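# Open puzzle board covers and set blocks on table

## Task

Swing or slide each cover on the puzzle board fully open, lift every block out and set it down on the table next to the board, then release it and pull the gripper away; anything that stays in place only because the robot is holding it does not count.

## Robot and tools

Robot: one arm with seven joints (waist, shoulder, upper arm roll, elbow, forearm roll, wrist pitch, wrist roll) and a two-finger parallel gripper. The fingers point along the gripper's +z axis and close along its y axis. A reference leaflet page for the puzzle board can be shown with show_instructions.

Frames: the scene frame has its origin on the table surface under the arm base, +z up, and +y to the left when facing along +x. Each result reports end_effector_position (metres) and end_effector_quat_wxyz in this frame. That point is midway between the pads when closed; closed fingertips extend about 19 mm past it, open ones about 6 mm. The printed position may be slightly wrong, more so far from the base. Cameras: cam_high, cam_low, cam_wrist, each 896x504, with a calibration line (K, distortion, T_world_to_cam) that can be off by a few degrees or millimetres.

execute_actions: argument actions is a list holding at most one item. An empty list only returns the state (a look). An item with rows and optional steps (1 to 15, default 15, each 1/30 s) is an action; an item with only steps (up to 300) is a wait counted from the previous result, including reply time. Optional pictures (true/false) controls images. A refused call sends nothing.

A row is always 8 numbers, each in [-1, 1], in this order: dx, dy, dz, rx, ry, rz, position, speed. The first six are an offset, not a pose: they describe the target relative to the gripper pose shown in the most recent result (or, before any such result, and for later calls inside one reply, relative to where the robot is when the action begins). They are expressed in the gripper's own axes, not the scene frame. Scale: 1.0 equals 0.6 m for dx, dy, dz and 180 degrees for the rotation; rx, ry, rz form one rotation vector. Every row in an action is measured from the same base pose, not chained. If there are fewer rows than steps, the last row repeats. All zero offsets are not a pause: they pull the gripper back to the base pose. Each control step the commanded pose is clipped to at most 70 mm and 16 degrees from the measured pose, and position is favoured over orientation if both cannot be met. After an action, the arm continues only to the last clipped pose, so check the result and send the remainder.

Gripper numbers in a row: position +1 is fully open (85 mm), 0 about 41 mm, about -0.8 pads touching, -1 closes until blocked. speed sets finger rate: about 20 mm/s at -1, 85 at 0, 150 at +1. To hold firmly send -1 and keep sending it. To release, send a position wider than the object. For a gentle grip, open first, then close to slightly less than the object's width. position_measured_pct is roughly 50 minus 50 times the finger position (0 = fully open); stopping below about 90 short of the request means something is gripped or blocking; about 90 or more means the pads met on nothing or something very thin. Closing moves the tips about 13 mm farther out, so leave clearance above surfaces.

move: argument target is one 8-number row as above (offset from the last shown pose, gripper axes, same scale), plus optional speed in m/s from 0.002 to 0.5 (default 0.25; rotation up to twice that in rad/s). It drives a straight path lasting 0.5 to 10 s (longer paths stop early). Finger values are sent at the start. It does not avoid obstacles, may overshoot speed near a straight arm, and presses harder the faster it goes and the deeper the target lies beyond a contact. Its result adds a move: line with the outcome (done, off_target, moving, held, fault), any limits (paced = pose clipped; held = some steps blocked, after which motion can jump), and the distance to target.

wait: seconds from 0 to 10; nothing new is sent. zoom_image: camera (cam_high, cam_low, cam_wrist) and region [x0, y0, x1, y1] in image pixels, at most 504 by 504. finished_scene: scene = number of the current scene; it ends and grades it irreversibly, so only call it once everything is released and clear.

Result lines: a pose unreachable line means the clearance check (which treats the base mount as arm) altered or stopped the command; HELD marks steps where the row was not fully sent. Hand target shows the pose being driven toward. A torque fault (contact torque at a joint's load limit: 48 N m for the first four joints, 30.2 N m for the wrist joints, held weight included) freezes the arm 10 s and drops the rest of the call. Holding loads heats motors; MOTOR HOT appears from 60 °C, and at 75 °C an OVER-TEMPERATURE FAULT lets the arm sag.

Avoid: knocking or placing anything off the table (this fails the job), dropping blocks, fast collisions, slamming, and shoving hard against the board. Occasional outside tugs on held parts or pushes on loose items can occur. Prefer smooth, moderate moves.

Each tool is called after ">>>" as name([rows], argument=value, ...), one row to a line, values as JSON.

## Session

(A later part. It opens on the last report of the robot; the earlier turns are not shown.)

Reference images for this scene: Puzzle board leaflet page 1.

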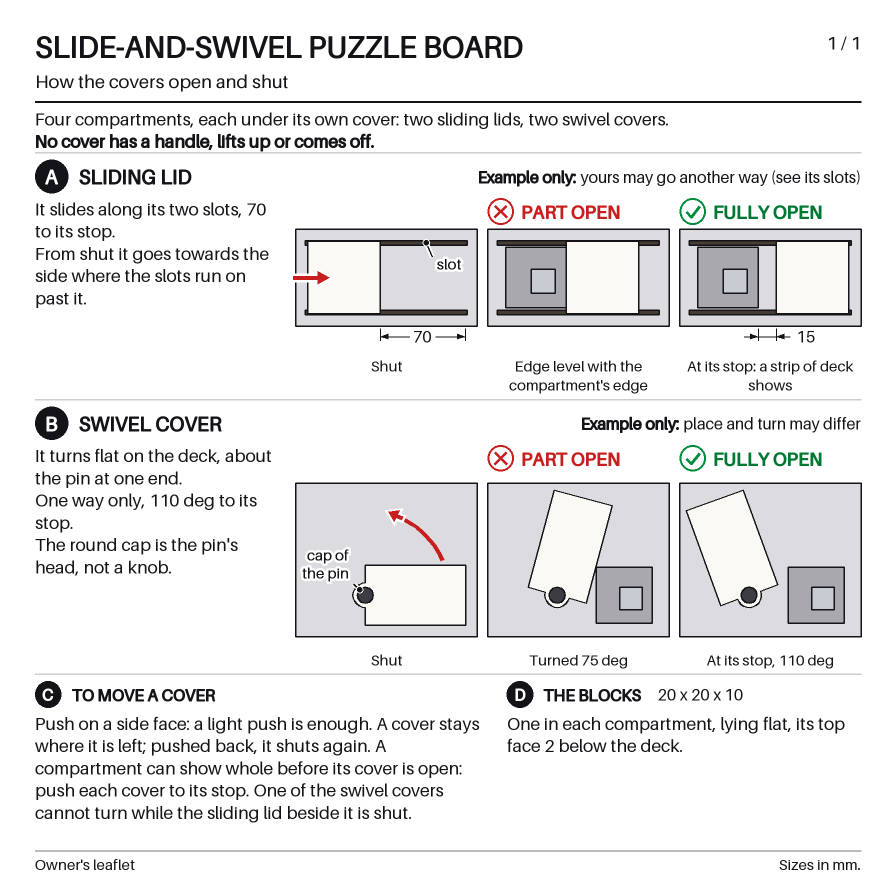

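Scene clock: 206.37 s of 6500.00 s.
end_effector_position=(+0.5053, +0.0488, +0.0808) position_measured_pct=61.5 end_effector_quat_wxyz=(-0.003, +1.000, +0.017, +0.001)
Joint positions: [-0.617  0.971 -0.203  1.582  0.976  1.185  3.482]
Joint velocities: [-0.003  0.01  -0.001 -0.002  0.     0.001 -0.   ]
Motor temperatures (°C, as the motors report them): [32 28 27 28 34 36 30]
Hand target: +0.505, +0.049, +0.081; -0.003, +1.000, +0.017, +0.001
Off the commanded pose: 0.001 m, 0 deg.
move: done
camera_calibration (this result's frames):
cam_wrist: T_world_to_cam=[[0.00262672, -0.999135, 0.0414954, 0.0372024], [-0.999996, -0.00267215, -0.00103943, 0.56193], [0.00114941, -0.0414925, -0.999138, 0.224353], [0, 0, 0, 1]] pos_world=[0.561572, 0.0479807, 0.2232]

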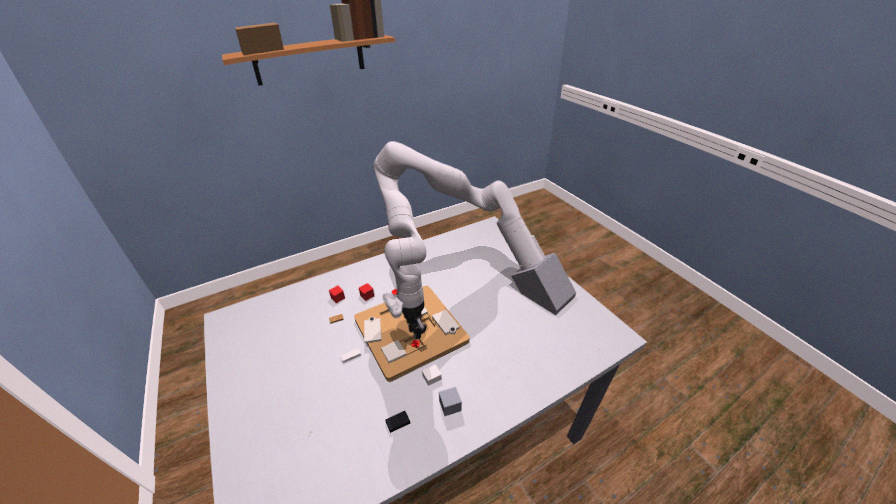

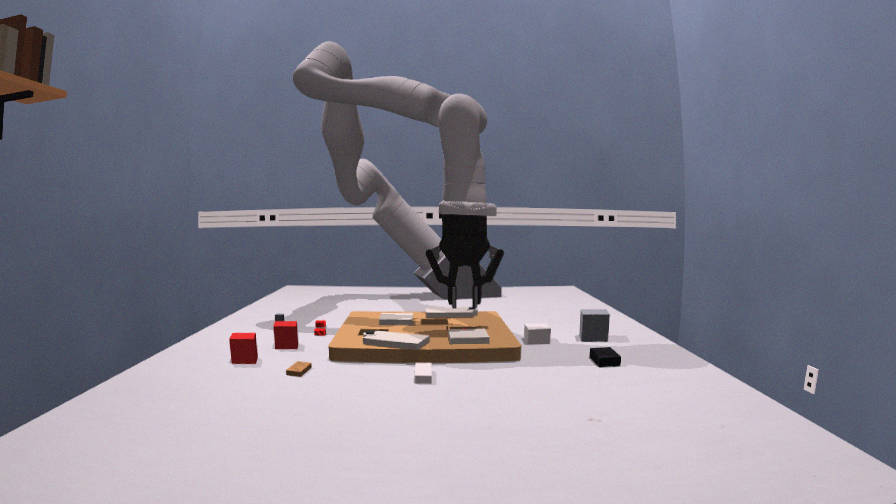

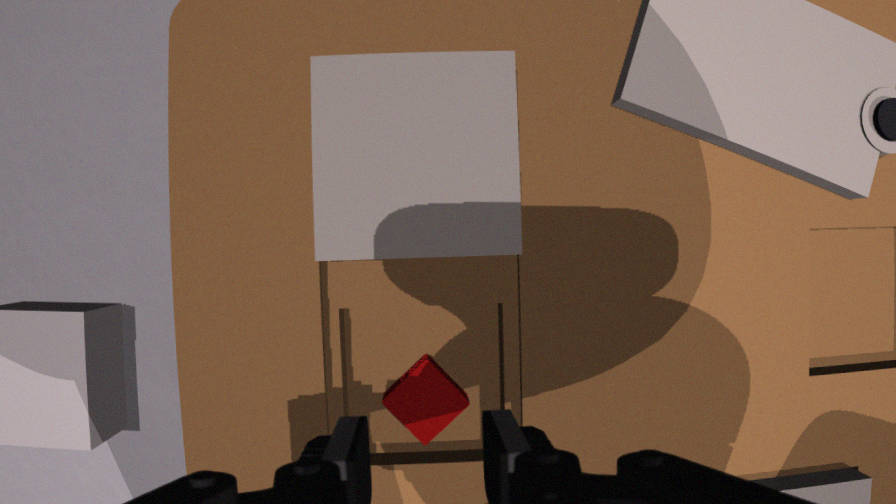

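>>> move(target=[0.005,0,0.058,0,0,0,-0.23,0], speed=0.08)

>>> move(target=[0,0,0.0135,0,0,0,-0.23,0], speed=0.012)

Scene clock: 215.20 s of 6500.00 s.
end_effector_position=(+0.5085, +0.0491, +0.0461) position_measured_pct=61.5 end_effector_quat_wxyz=(-0.003, +1.000, +0.017, +0.001)
Joint positions: [-0.583  1.015 -0.18   1.589  1.02   1.127  3.465]
Joint velocities: [ 0.001  0.003  0.001  0.001 -0.001 -0.001  0.   ]
Motor temperatures (°C, as the motors report them): [32 28 27 28 34 36 30]
Hand target: +0.508, +0.049, +0.046; -0.003, +1.000, +0.017, +0.001
Off the commanded pose: 0.000 m, 0 deg.
After step 90, 5.10 s passed at rest.
move: done
camera_calibration (this result's frames):
cam_wrist: T_world_to_cam=[[0.00246978, -0.999137, 0.0414563, 0.039037], [-0.999996, -0.00253291, -0.00147037, 0.565115], [0.00157411, -0.0414525, -0.999139, 0.189555], [0, 0, 0, 1]] pos_world=[0.564718, 0.0482922, 0.188605]

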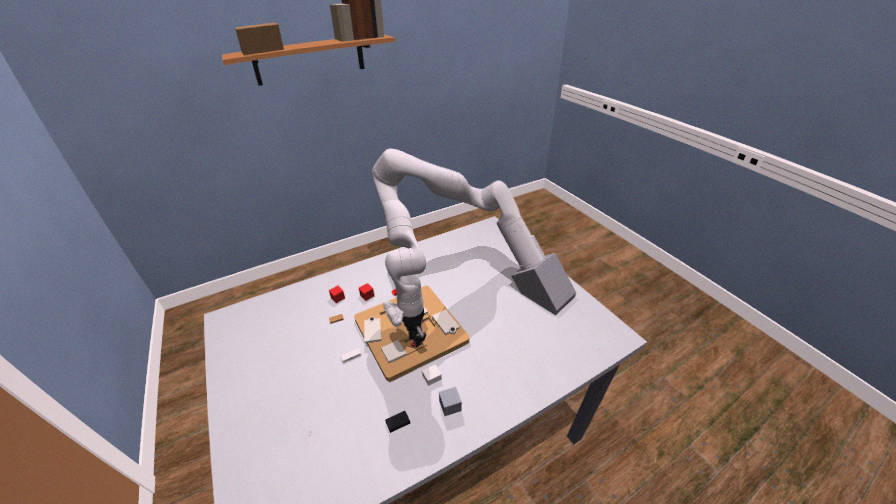

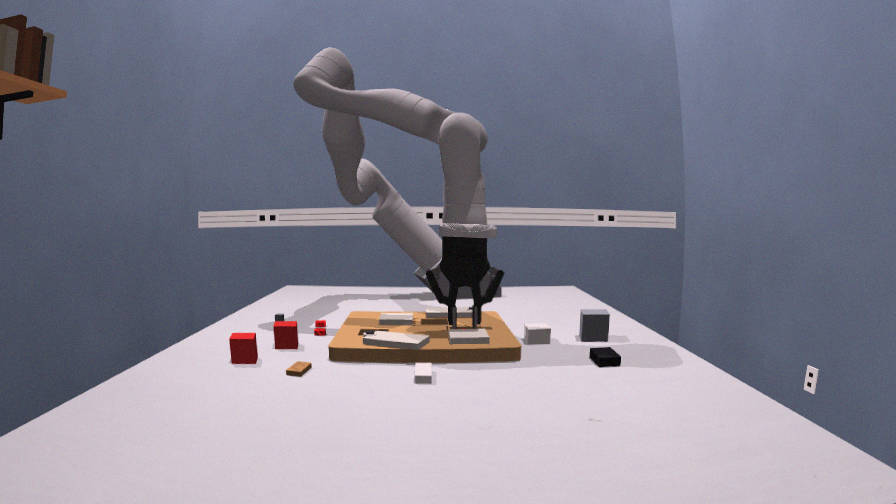

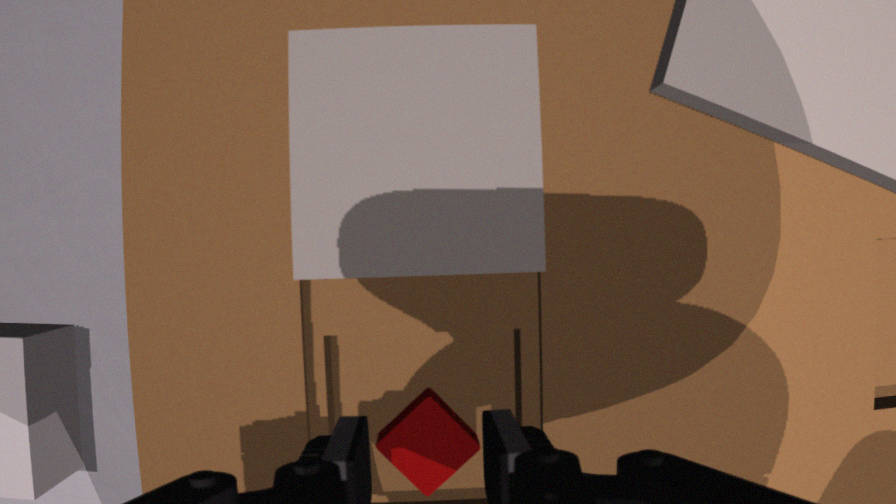

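Scene clock: 216.10 s of 6500.00 s.
end_effector_position=(+0.5086, +0.0492, +0.0381) position_measured_pct=61.5 end_effector_quat_wxyz=(-0.003, +1.000, +0.017, +0.001)
Joint positions: [-0.576  1.025 -0.174  1.592  1.031  1.113  3.459]
Joint velocities: [ 0.     0.     0.    -0.    -0.001 -0.001  0.   ]
Motor temperatures (°C, as the motors report them): [32 28 27 28 34 36 30]
Hand target: +0.509, +0.049, +0.038; -0.003, +1.000, +0.017, +0.001
Off the commanded pose: 0.000 m, 0 deg.
move: done
camera_calibration (this result's frames):
cam_wrist: T_world_to_cam=[[0.00242291, -0.999137, 0.0414628, 0.0394412], [-0.999996, -0.00249018, -0.00157098, 0.565162], [0.00167288, -0.0414588, -0.999139, 0.181452], [0, 0, 0, 1]] pos_world=[0.56476, 0.0483373, 0.180548]

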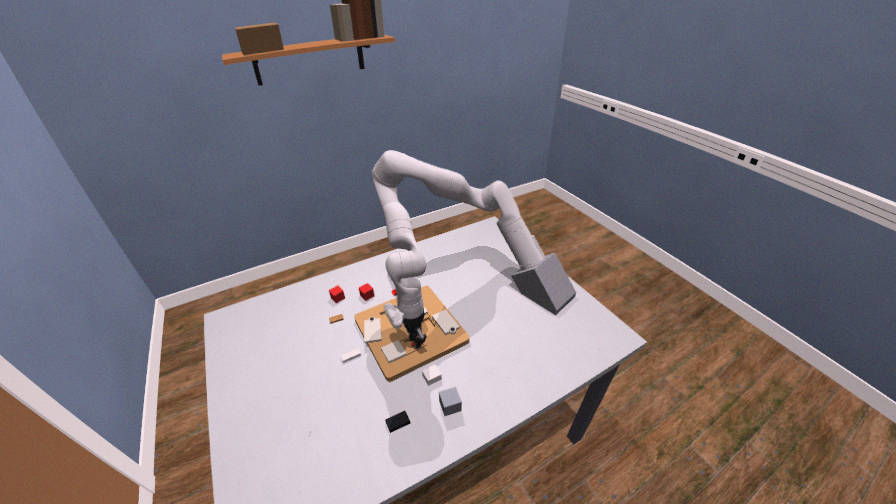

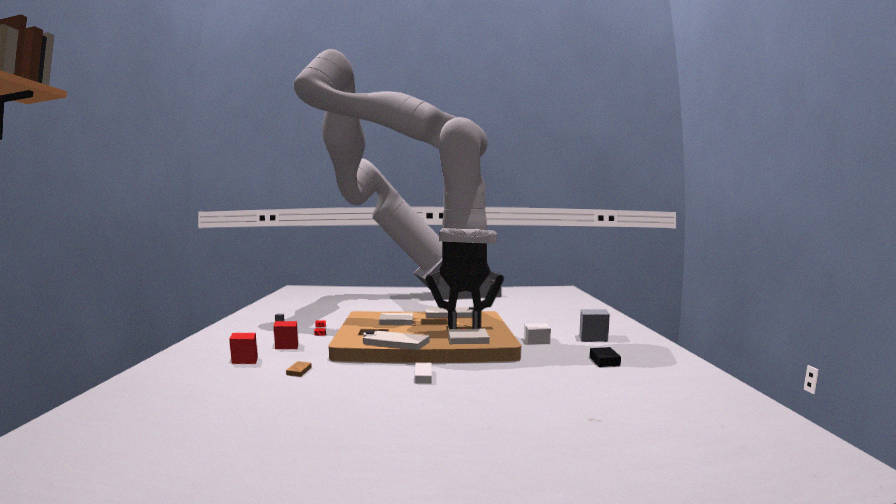

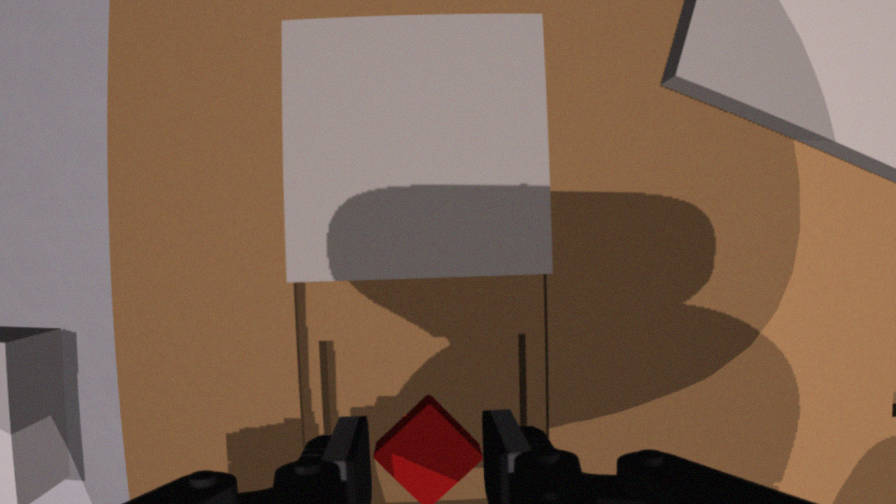

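>>> move(target=[0,0,0,0,0,0,-0.38,-0.5])

>>> move(target=[0,0,-0.065,0,0,0,-0.38,0], speed=0.08)

Scene clock: 222.00 s of 6500.00 s.
end_effector_position=(+0.5087, +0.0493, +0.0384) position_measured_pct=68.3 end_effector_quat_wxyz=(-0.004, +1.000, +0.017, +0.001)
Joint positions: [-0.576  1.024 -0.174  1.592  1.031  1.113  3.459]
Joint velocities: [ 0.     0.    -0.    -0.    -0.001  0.001 -0.   ]
Motor temperatures (°C, as the motors report them): [32 28 27 28 34 36 30]
Hand target: +0.509, +0.049, +0.038; -0.003, +1.000, +0.017, +0.001
Off the commanded pose: 0.000 m, 0 deg.
After step 90, 2.20 s passed at rest.
move: done
camera_calibration (this result's frames):
cam_wrist: T_world_to_cam=[[0.00241469, -0.99915, 0.0411468, 0.0395652], [-0.999995, -0.00249784, -0.00196958, 0.565282], [0.00207068, -0.0411419, -0.999151, 0.181524], [0, 0, 0, 1]] pos_world=[0.564808, 0.0484118, 0.180855]

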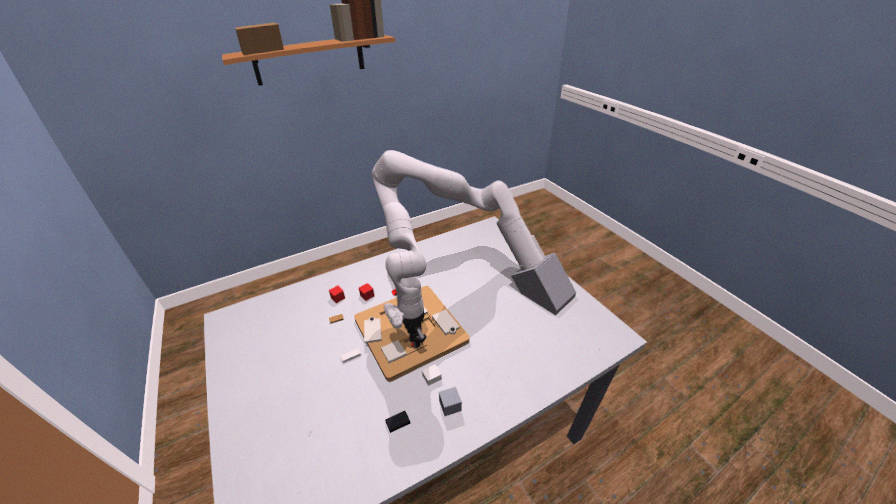

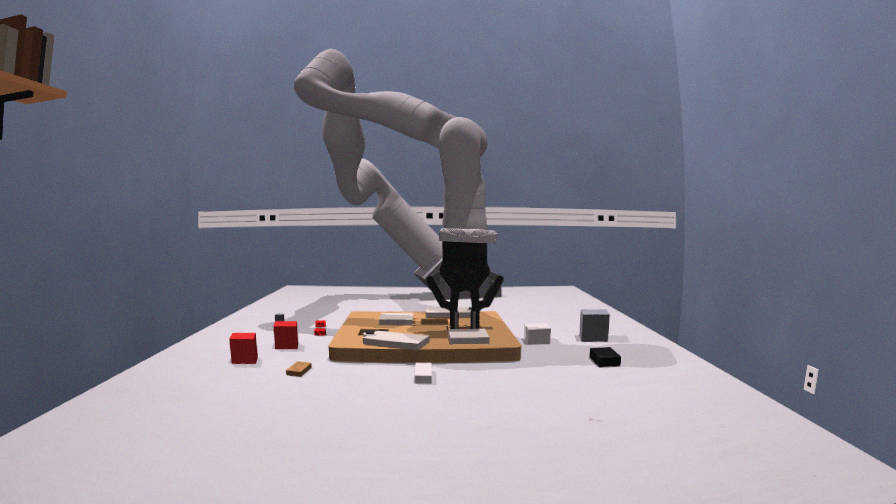

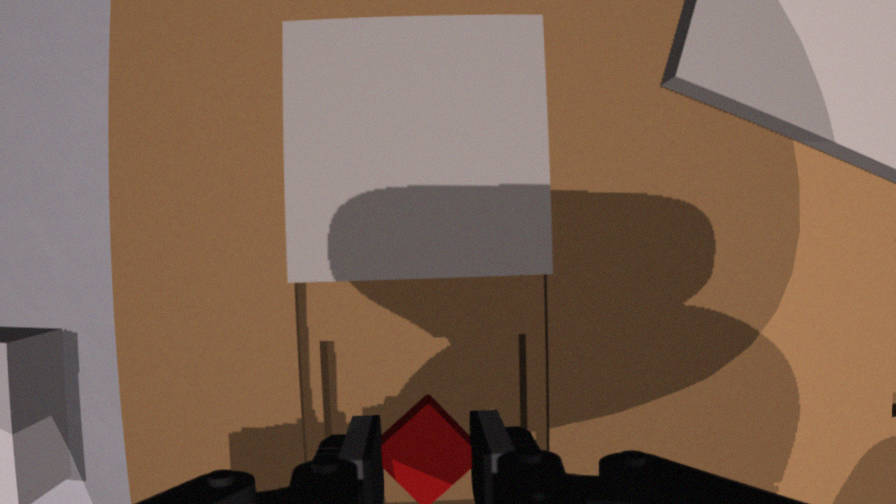

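Scene clock: 222.77 s of 6500.00 s.
end_effector_position=(+0.5084, +0.0490, +0.0772) position_measured_pct=68.3 end_effector_quat_wxyz=(-0.004, +1.000, +0.017, +0.001)
Joint positions: [-0.612  0.978 -0.2    1.573  0.98   1.182  3.487]
Joint velocities: [-0.001 -0.003 -0.001 -0.001  0.002  0.    -0.   ]
Motor temperatures (°C, as the motors report them): [32 28 27 28 34 36 30]
Hand target: +0.509, +0.049, +0.077; -0.004, +1.000, +0.017, +0.001
Off the commanded pose: 0.000 m, 0 deg.
move: done
camera_calibration (this result's frames):
cam_wrist: T_world_to_cam=[[0.00256022, -0.999149, 0.041167, 0.0376027], [-0.999995, -0.00262615, -0.00154762, 0.565095], [0.00165441, -0.0411628, -0.999151, 0.220535], [0, 0, 0, 1]] pos_world=[0.564631, 0.0481326, 0.219674]

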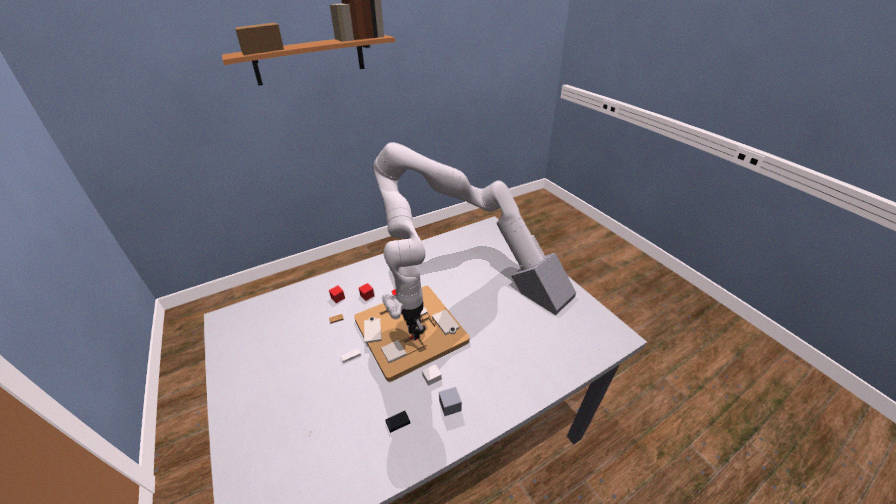

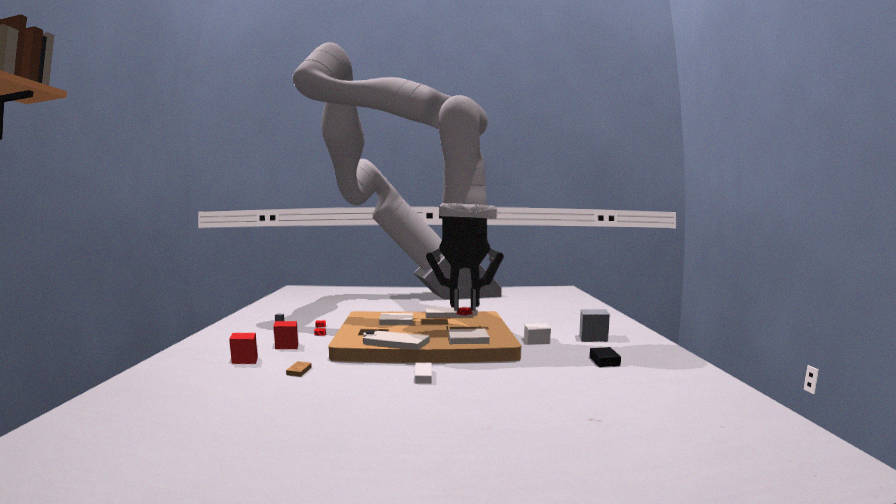

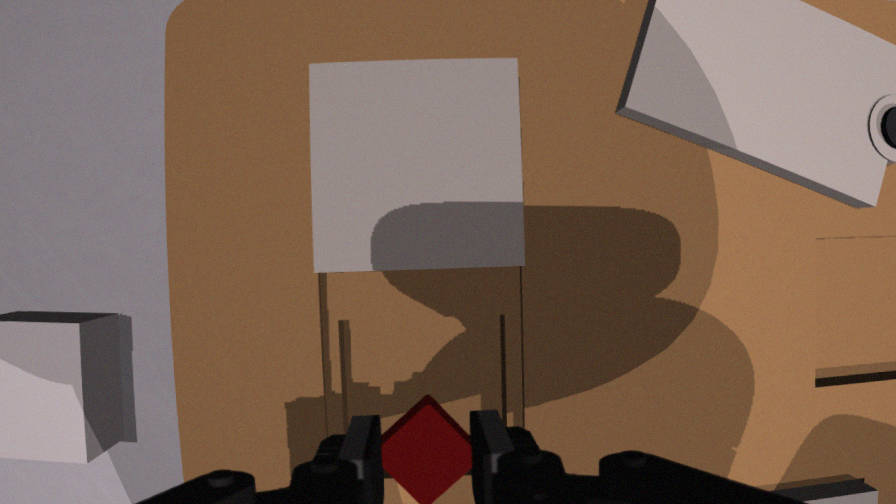

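>>> move(target=[-0.14,-0.223,0,0,0,0,-0.38,0], speed=0.2)

>>> move(target=[0,0,0.085,0,0,0,-0.38,0], speed=0.07)

>>> move(target=[0,0,0,0,0,0,-0.15,0])

>>> move(target=[0,0,-0.09,0,0,0,-0.15,0])

>>> move(target=[-0.146,0.284,0,0,0,0,-1,0])

Scene clock: 233.23 s of 6500.00 s.
end_effector_position=(+0.4205, +0.1799, +0.0781) position_measured_pct=68.3 end_effector_quat_wxyz=(-0.004, +1.000, +0.016, +0.001)
Joint positions: [-0.821  1.186 -0.233  1.547  0.951  1.167  3.213]
Joint velocities: [-0.005  0.007 -0.002 -0.001  0.     0.003 -0.001]
Motor temperatures (°C, as the motors report them): [32 28 27 28 34 36 30]
Hand target: +0.420, +0.180, +0.078; -0.004, +1.000, +0.017, +0.001
Off the commanded pose: 0.001 m, 0 deg.
After step 90, 6.30 s passed at rest.
move: done
camera_calibration (this result's frames):
cam_wrist: T_world_to_cam=[[0.00174201, -0.999172, 0.0406517, 0.169017], [-0.999997, -0.00180148, -0.00142628, 0.477411], [0.00149833, -0.0406491, -0.999172, 0.226988], [0, 0, 0, 1]] pos_world=[0.476776, 0.178964, 0.22061]

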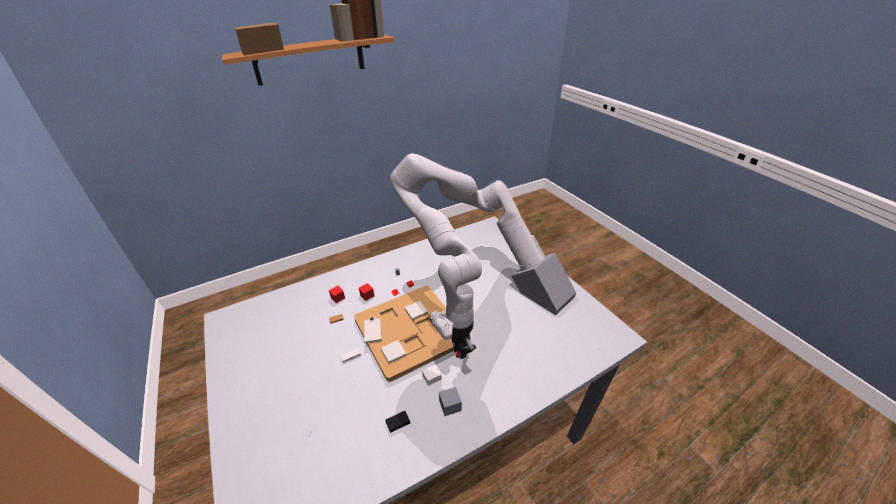

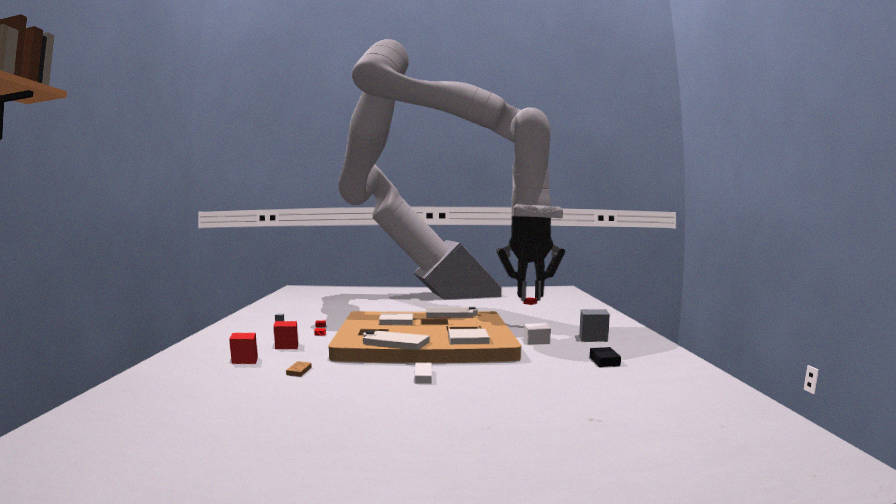

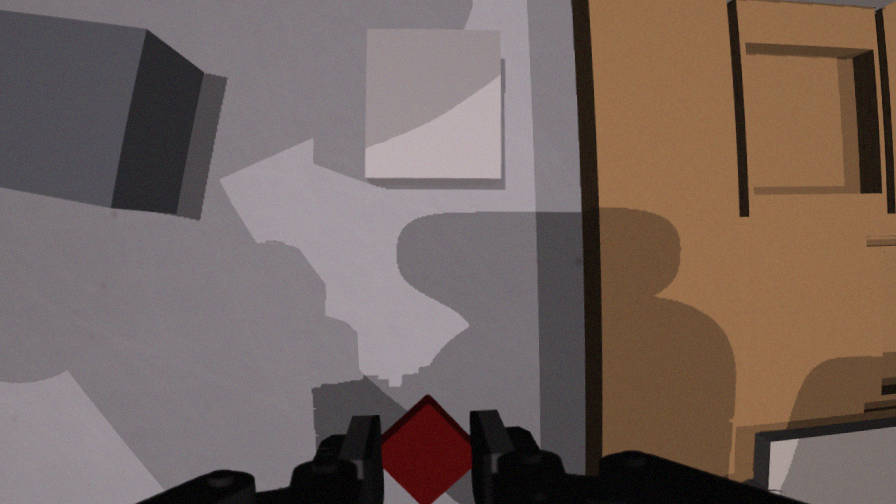

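Scene clock: 234.23 s of 6500.00 s.
end_effector_position=(+0.4208, +0.1804, +0.0273) position_measured_pct=68.3 end_effector_quat_wxyz=(-0.004, +1.000, +0.016, +0.001)
Joint positions: [-0.781  1.25  -0.193  1.569  1.017  1.079  3.175]
Joint velocities: [ 0.001  0.004  0.001 -0.001  0.    -0.     0.   ]
Motor temperatures (°C, as the motors report them): [32 28 27 28 34 36 30]
Hand target: +0.421, +0.180, +0.027; -0.004, +1.000, +0.016, +0.001
Off the commanded pose: 0.000 m, 0 deg.
move: done
camera_calibration (this result's frames):
cam_wrist: T_world_to_cam=[[0.00151652, -0.999175, 0.0405717, 0.171598], [-0.999997, -0.00159326, -0.0018593, 0.477603], [0.00192241, -0.0405687, -0.999175, 0.17599], [0, 0, 0, 1]] pos_world=[0.477003, 0.179357, 0.169771]

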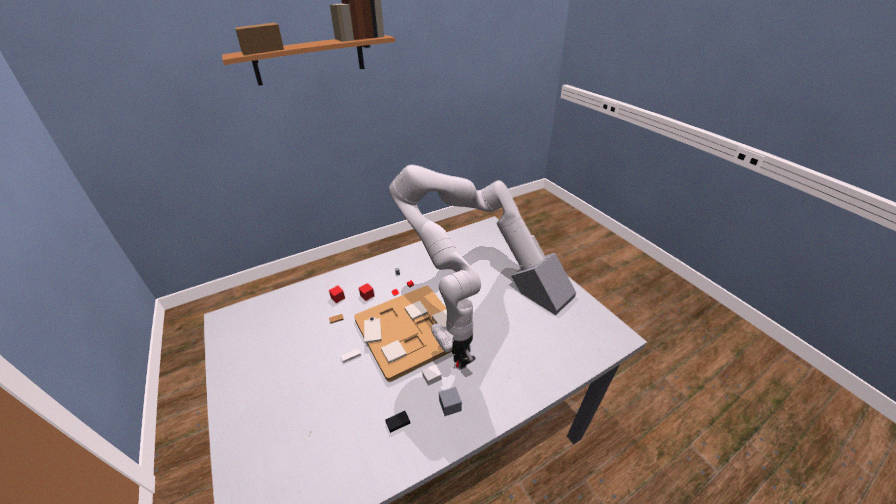

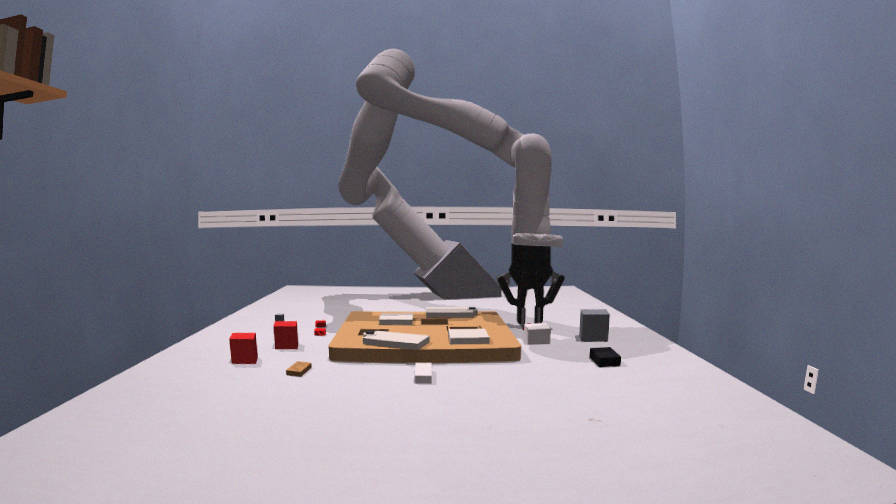

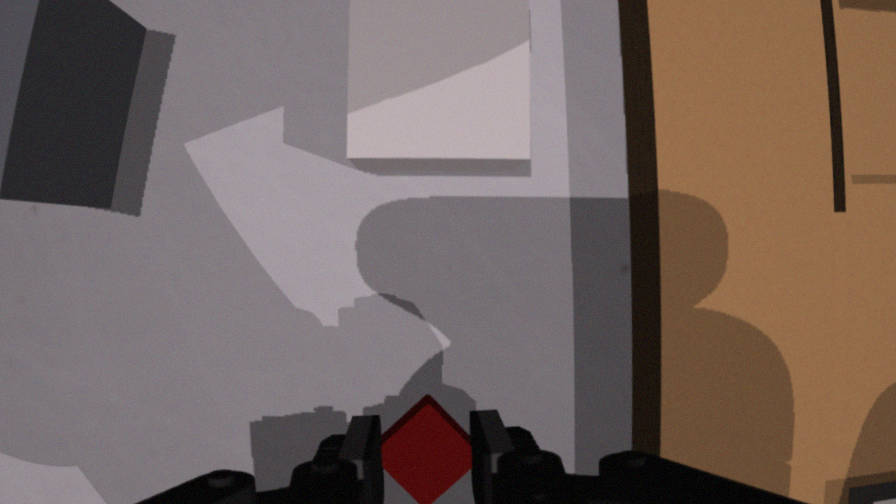

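Scene clock: 234.73 s of 6500.00 s.
end_effector_position=(+0.4208, +0.1804, +0.0273) position_measured_pct=57.5 end_effector_quat_wxyz=(-0.004, +1.000, +0.016, +0.001)
Joint positions: [-0.781  1.25  -0.193  1.569  1.017  1.079  3.175]
Joint velocities: [ 0.     0.001  0.     0.     0.    -0.     0.   ]
Motor temperatures (°C, as the motors report them): [32 28 27 28 34 36 30]
Hand target: +0.421, +0.180, +0.027; -0.004, +1.000, +0.016, +0.001
Off the commanded pose: 0.000 m, 0 deg.
move: done
camera_calibration (this result's frames):
cam_wrist: T_world_to_cam=[[0.0015133, -0.999176, 0.0405678, 0.1716], [-0.999997, -0.00159021, -0.00186371, 0.477605], [0.00192668, -0.0405649, -0.999175, 0.175989], [0, 0, 0, 1]] pos_world=[0.477005, 0.179357, 0.169773]

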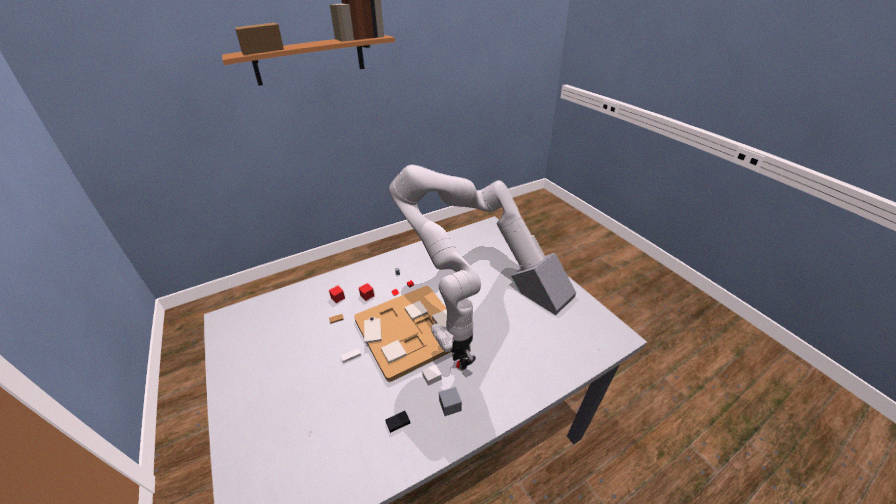

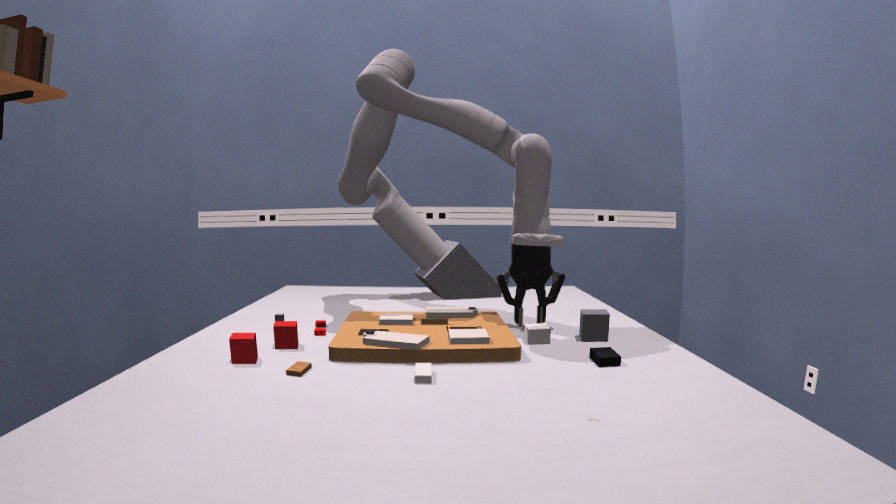

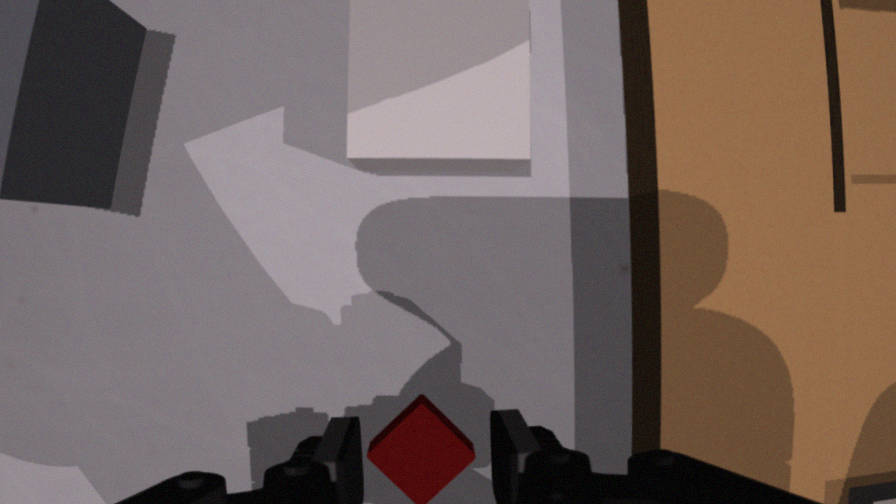

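Scene clock: 235.47 s of 6500.00 s.
end_effector_position=(+0.4205, +0.1799, +0.0811) position_measured_pct=57.5 end_effector_quat_wxyz=(-0.004, +1.000, +0.016, +0.001)
Joint positions: [-0.824  1.183 -0.234  1.545  0.947  1.172  3.215]
Joint velocities: [-0.001 -0.003 -0.001 -0.001 -0.001  0.001 -0.   ]
Motor temperatures (°C, as the motors report them): [32 28 27 28 34 36 30]
Hand target: +0.421, +0.180, +0.081; -0.004, +1.000, +0.016, +0.001
Off the commanded pose: 0.000 m, 0 deg.
move: done
camera_calibration (this result's frames):
cam_wrist: T_world_to_cam=[[0.00173597, -0.99917, 0.0407021, 0.168849], [-0.999997, -0.00179258, -0.00135457, 0.477391], [0.00142641, -0.0406997, -0.99917, 0.229978], [0, 0, 0, 1]] pos_world=[0.476769, 0.178924, 0.223561]

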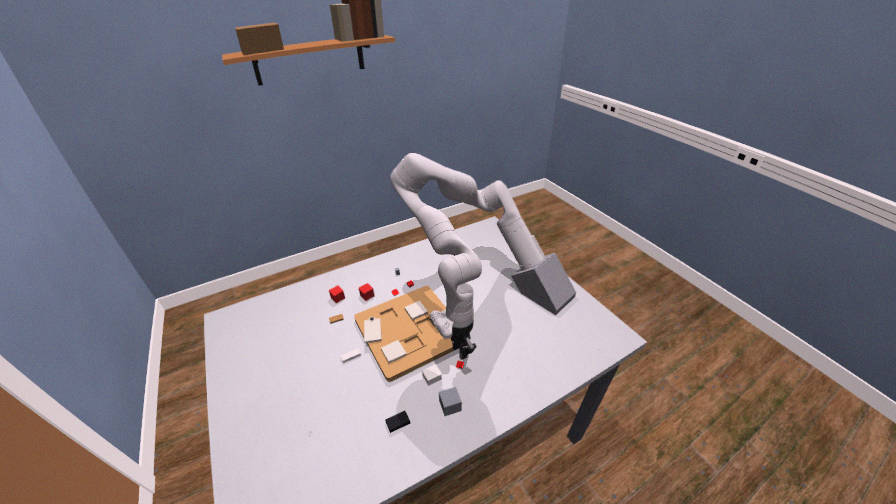

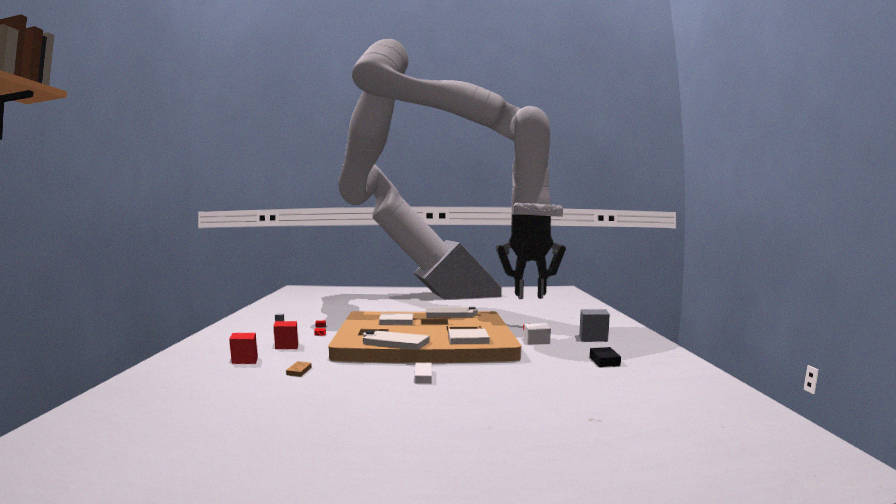

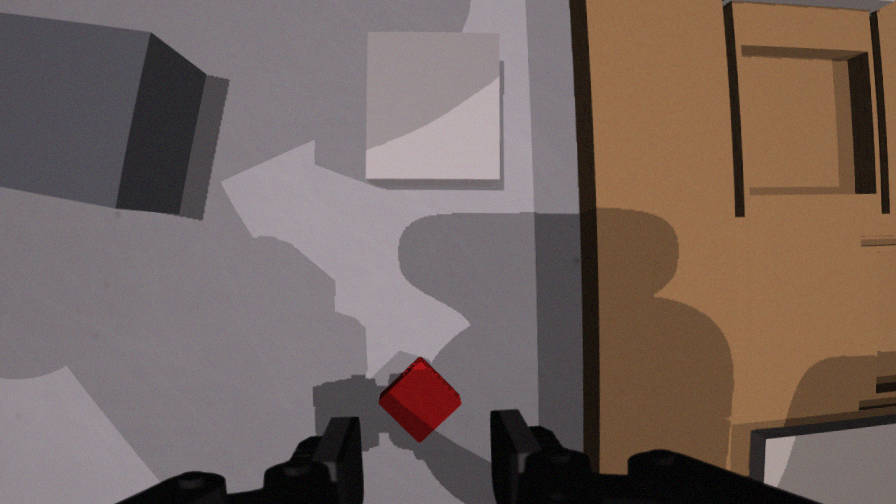

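Scene clock: 236.70 s of 6500.00 s.
end_effector_position=(+0.3381, +0.0071, +0.0792) position_measured_pct=91.7 end_effector_quat_wxyz=(-0.003, +1.000, +0.017, +0.001)
Joint positions: [-0.733  0.826 -0.219  2.155  1.052  0.987  3.02 ]
Joint velocities: [ 0.002 -0.011 -0.     0.001  0.    -0.    -0.   ]
Motor temperatures (°C, as the motors report them): [32 28 27 28 34 36 30]
Hand target: +0.338, +0.007, +0.079; -0.004, +1.000, +0.016, +0.001
Off the commanded pose: 0.001 m, 0 deg.
move: done
camera_calibration (this result's frames):
cam_wrist: T_world_to_cam=[[0.00256639, -0.999138, 0.0414428, -0.00390589], [-0.999995, -0.00263617, -0.00162926, 0.3947], [0.00173711, -0.0414384, -0.99914, 0.221088], [0, 0, 0, 1]] pos_world=[0.394324, 0.00629953, 0.221703]

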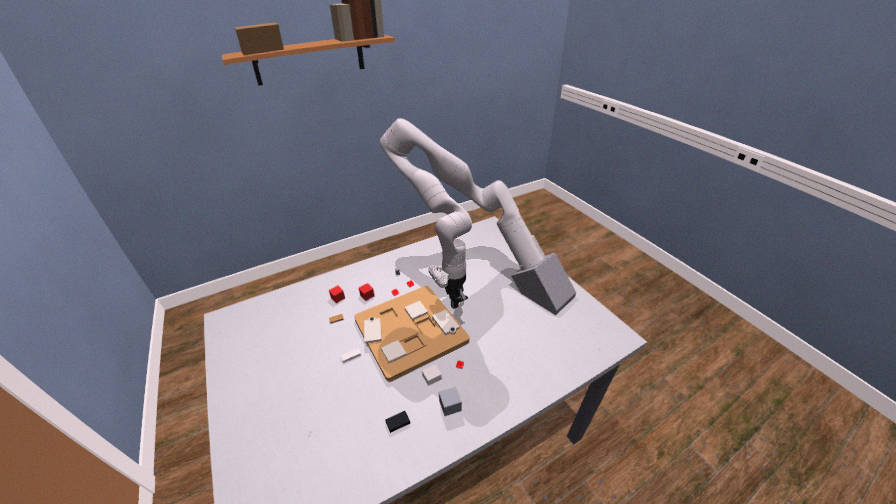

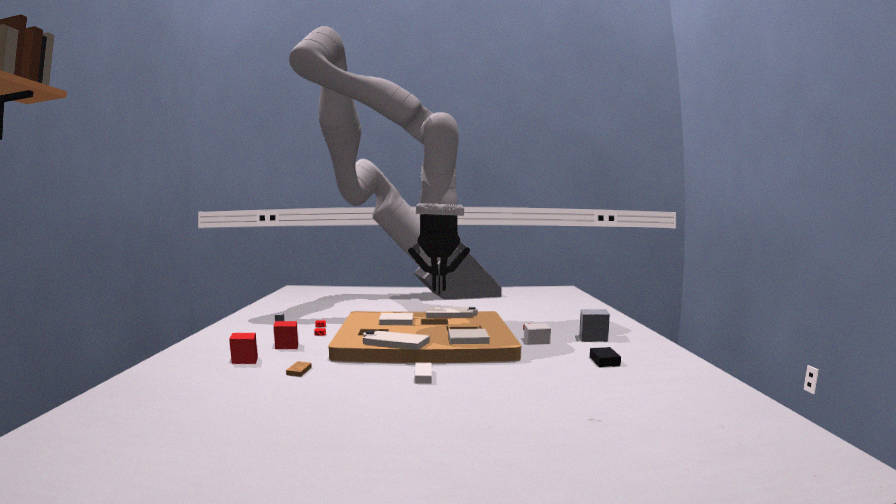

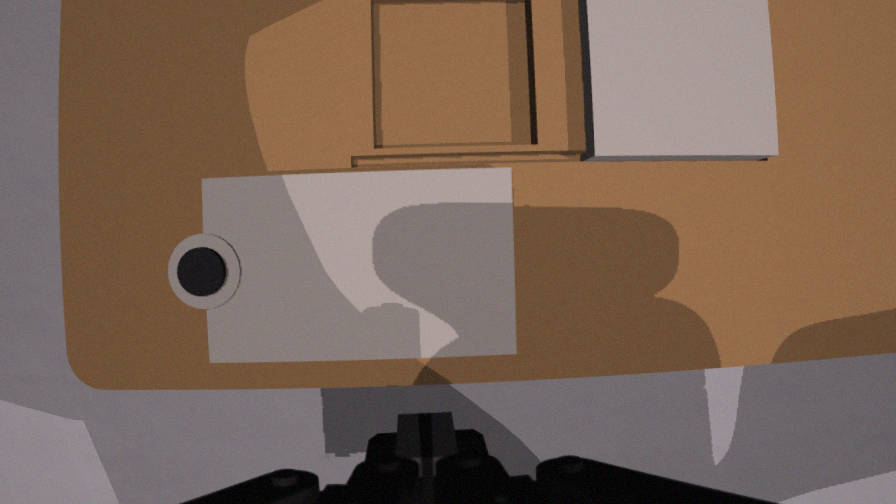

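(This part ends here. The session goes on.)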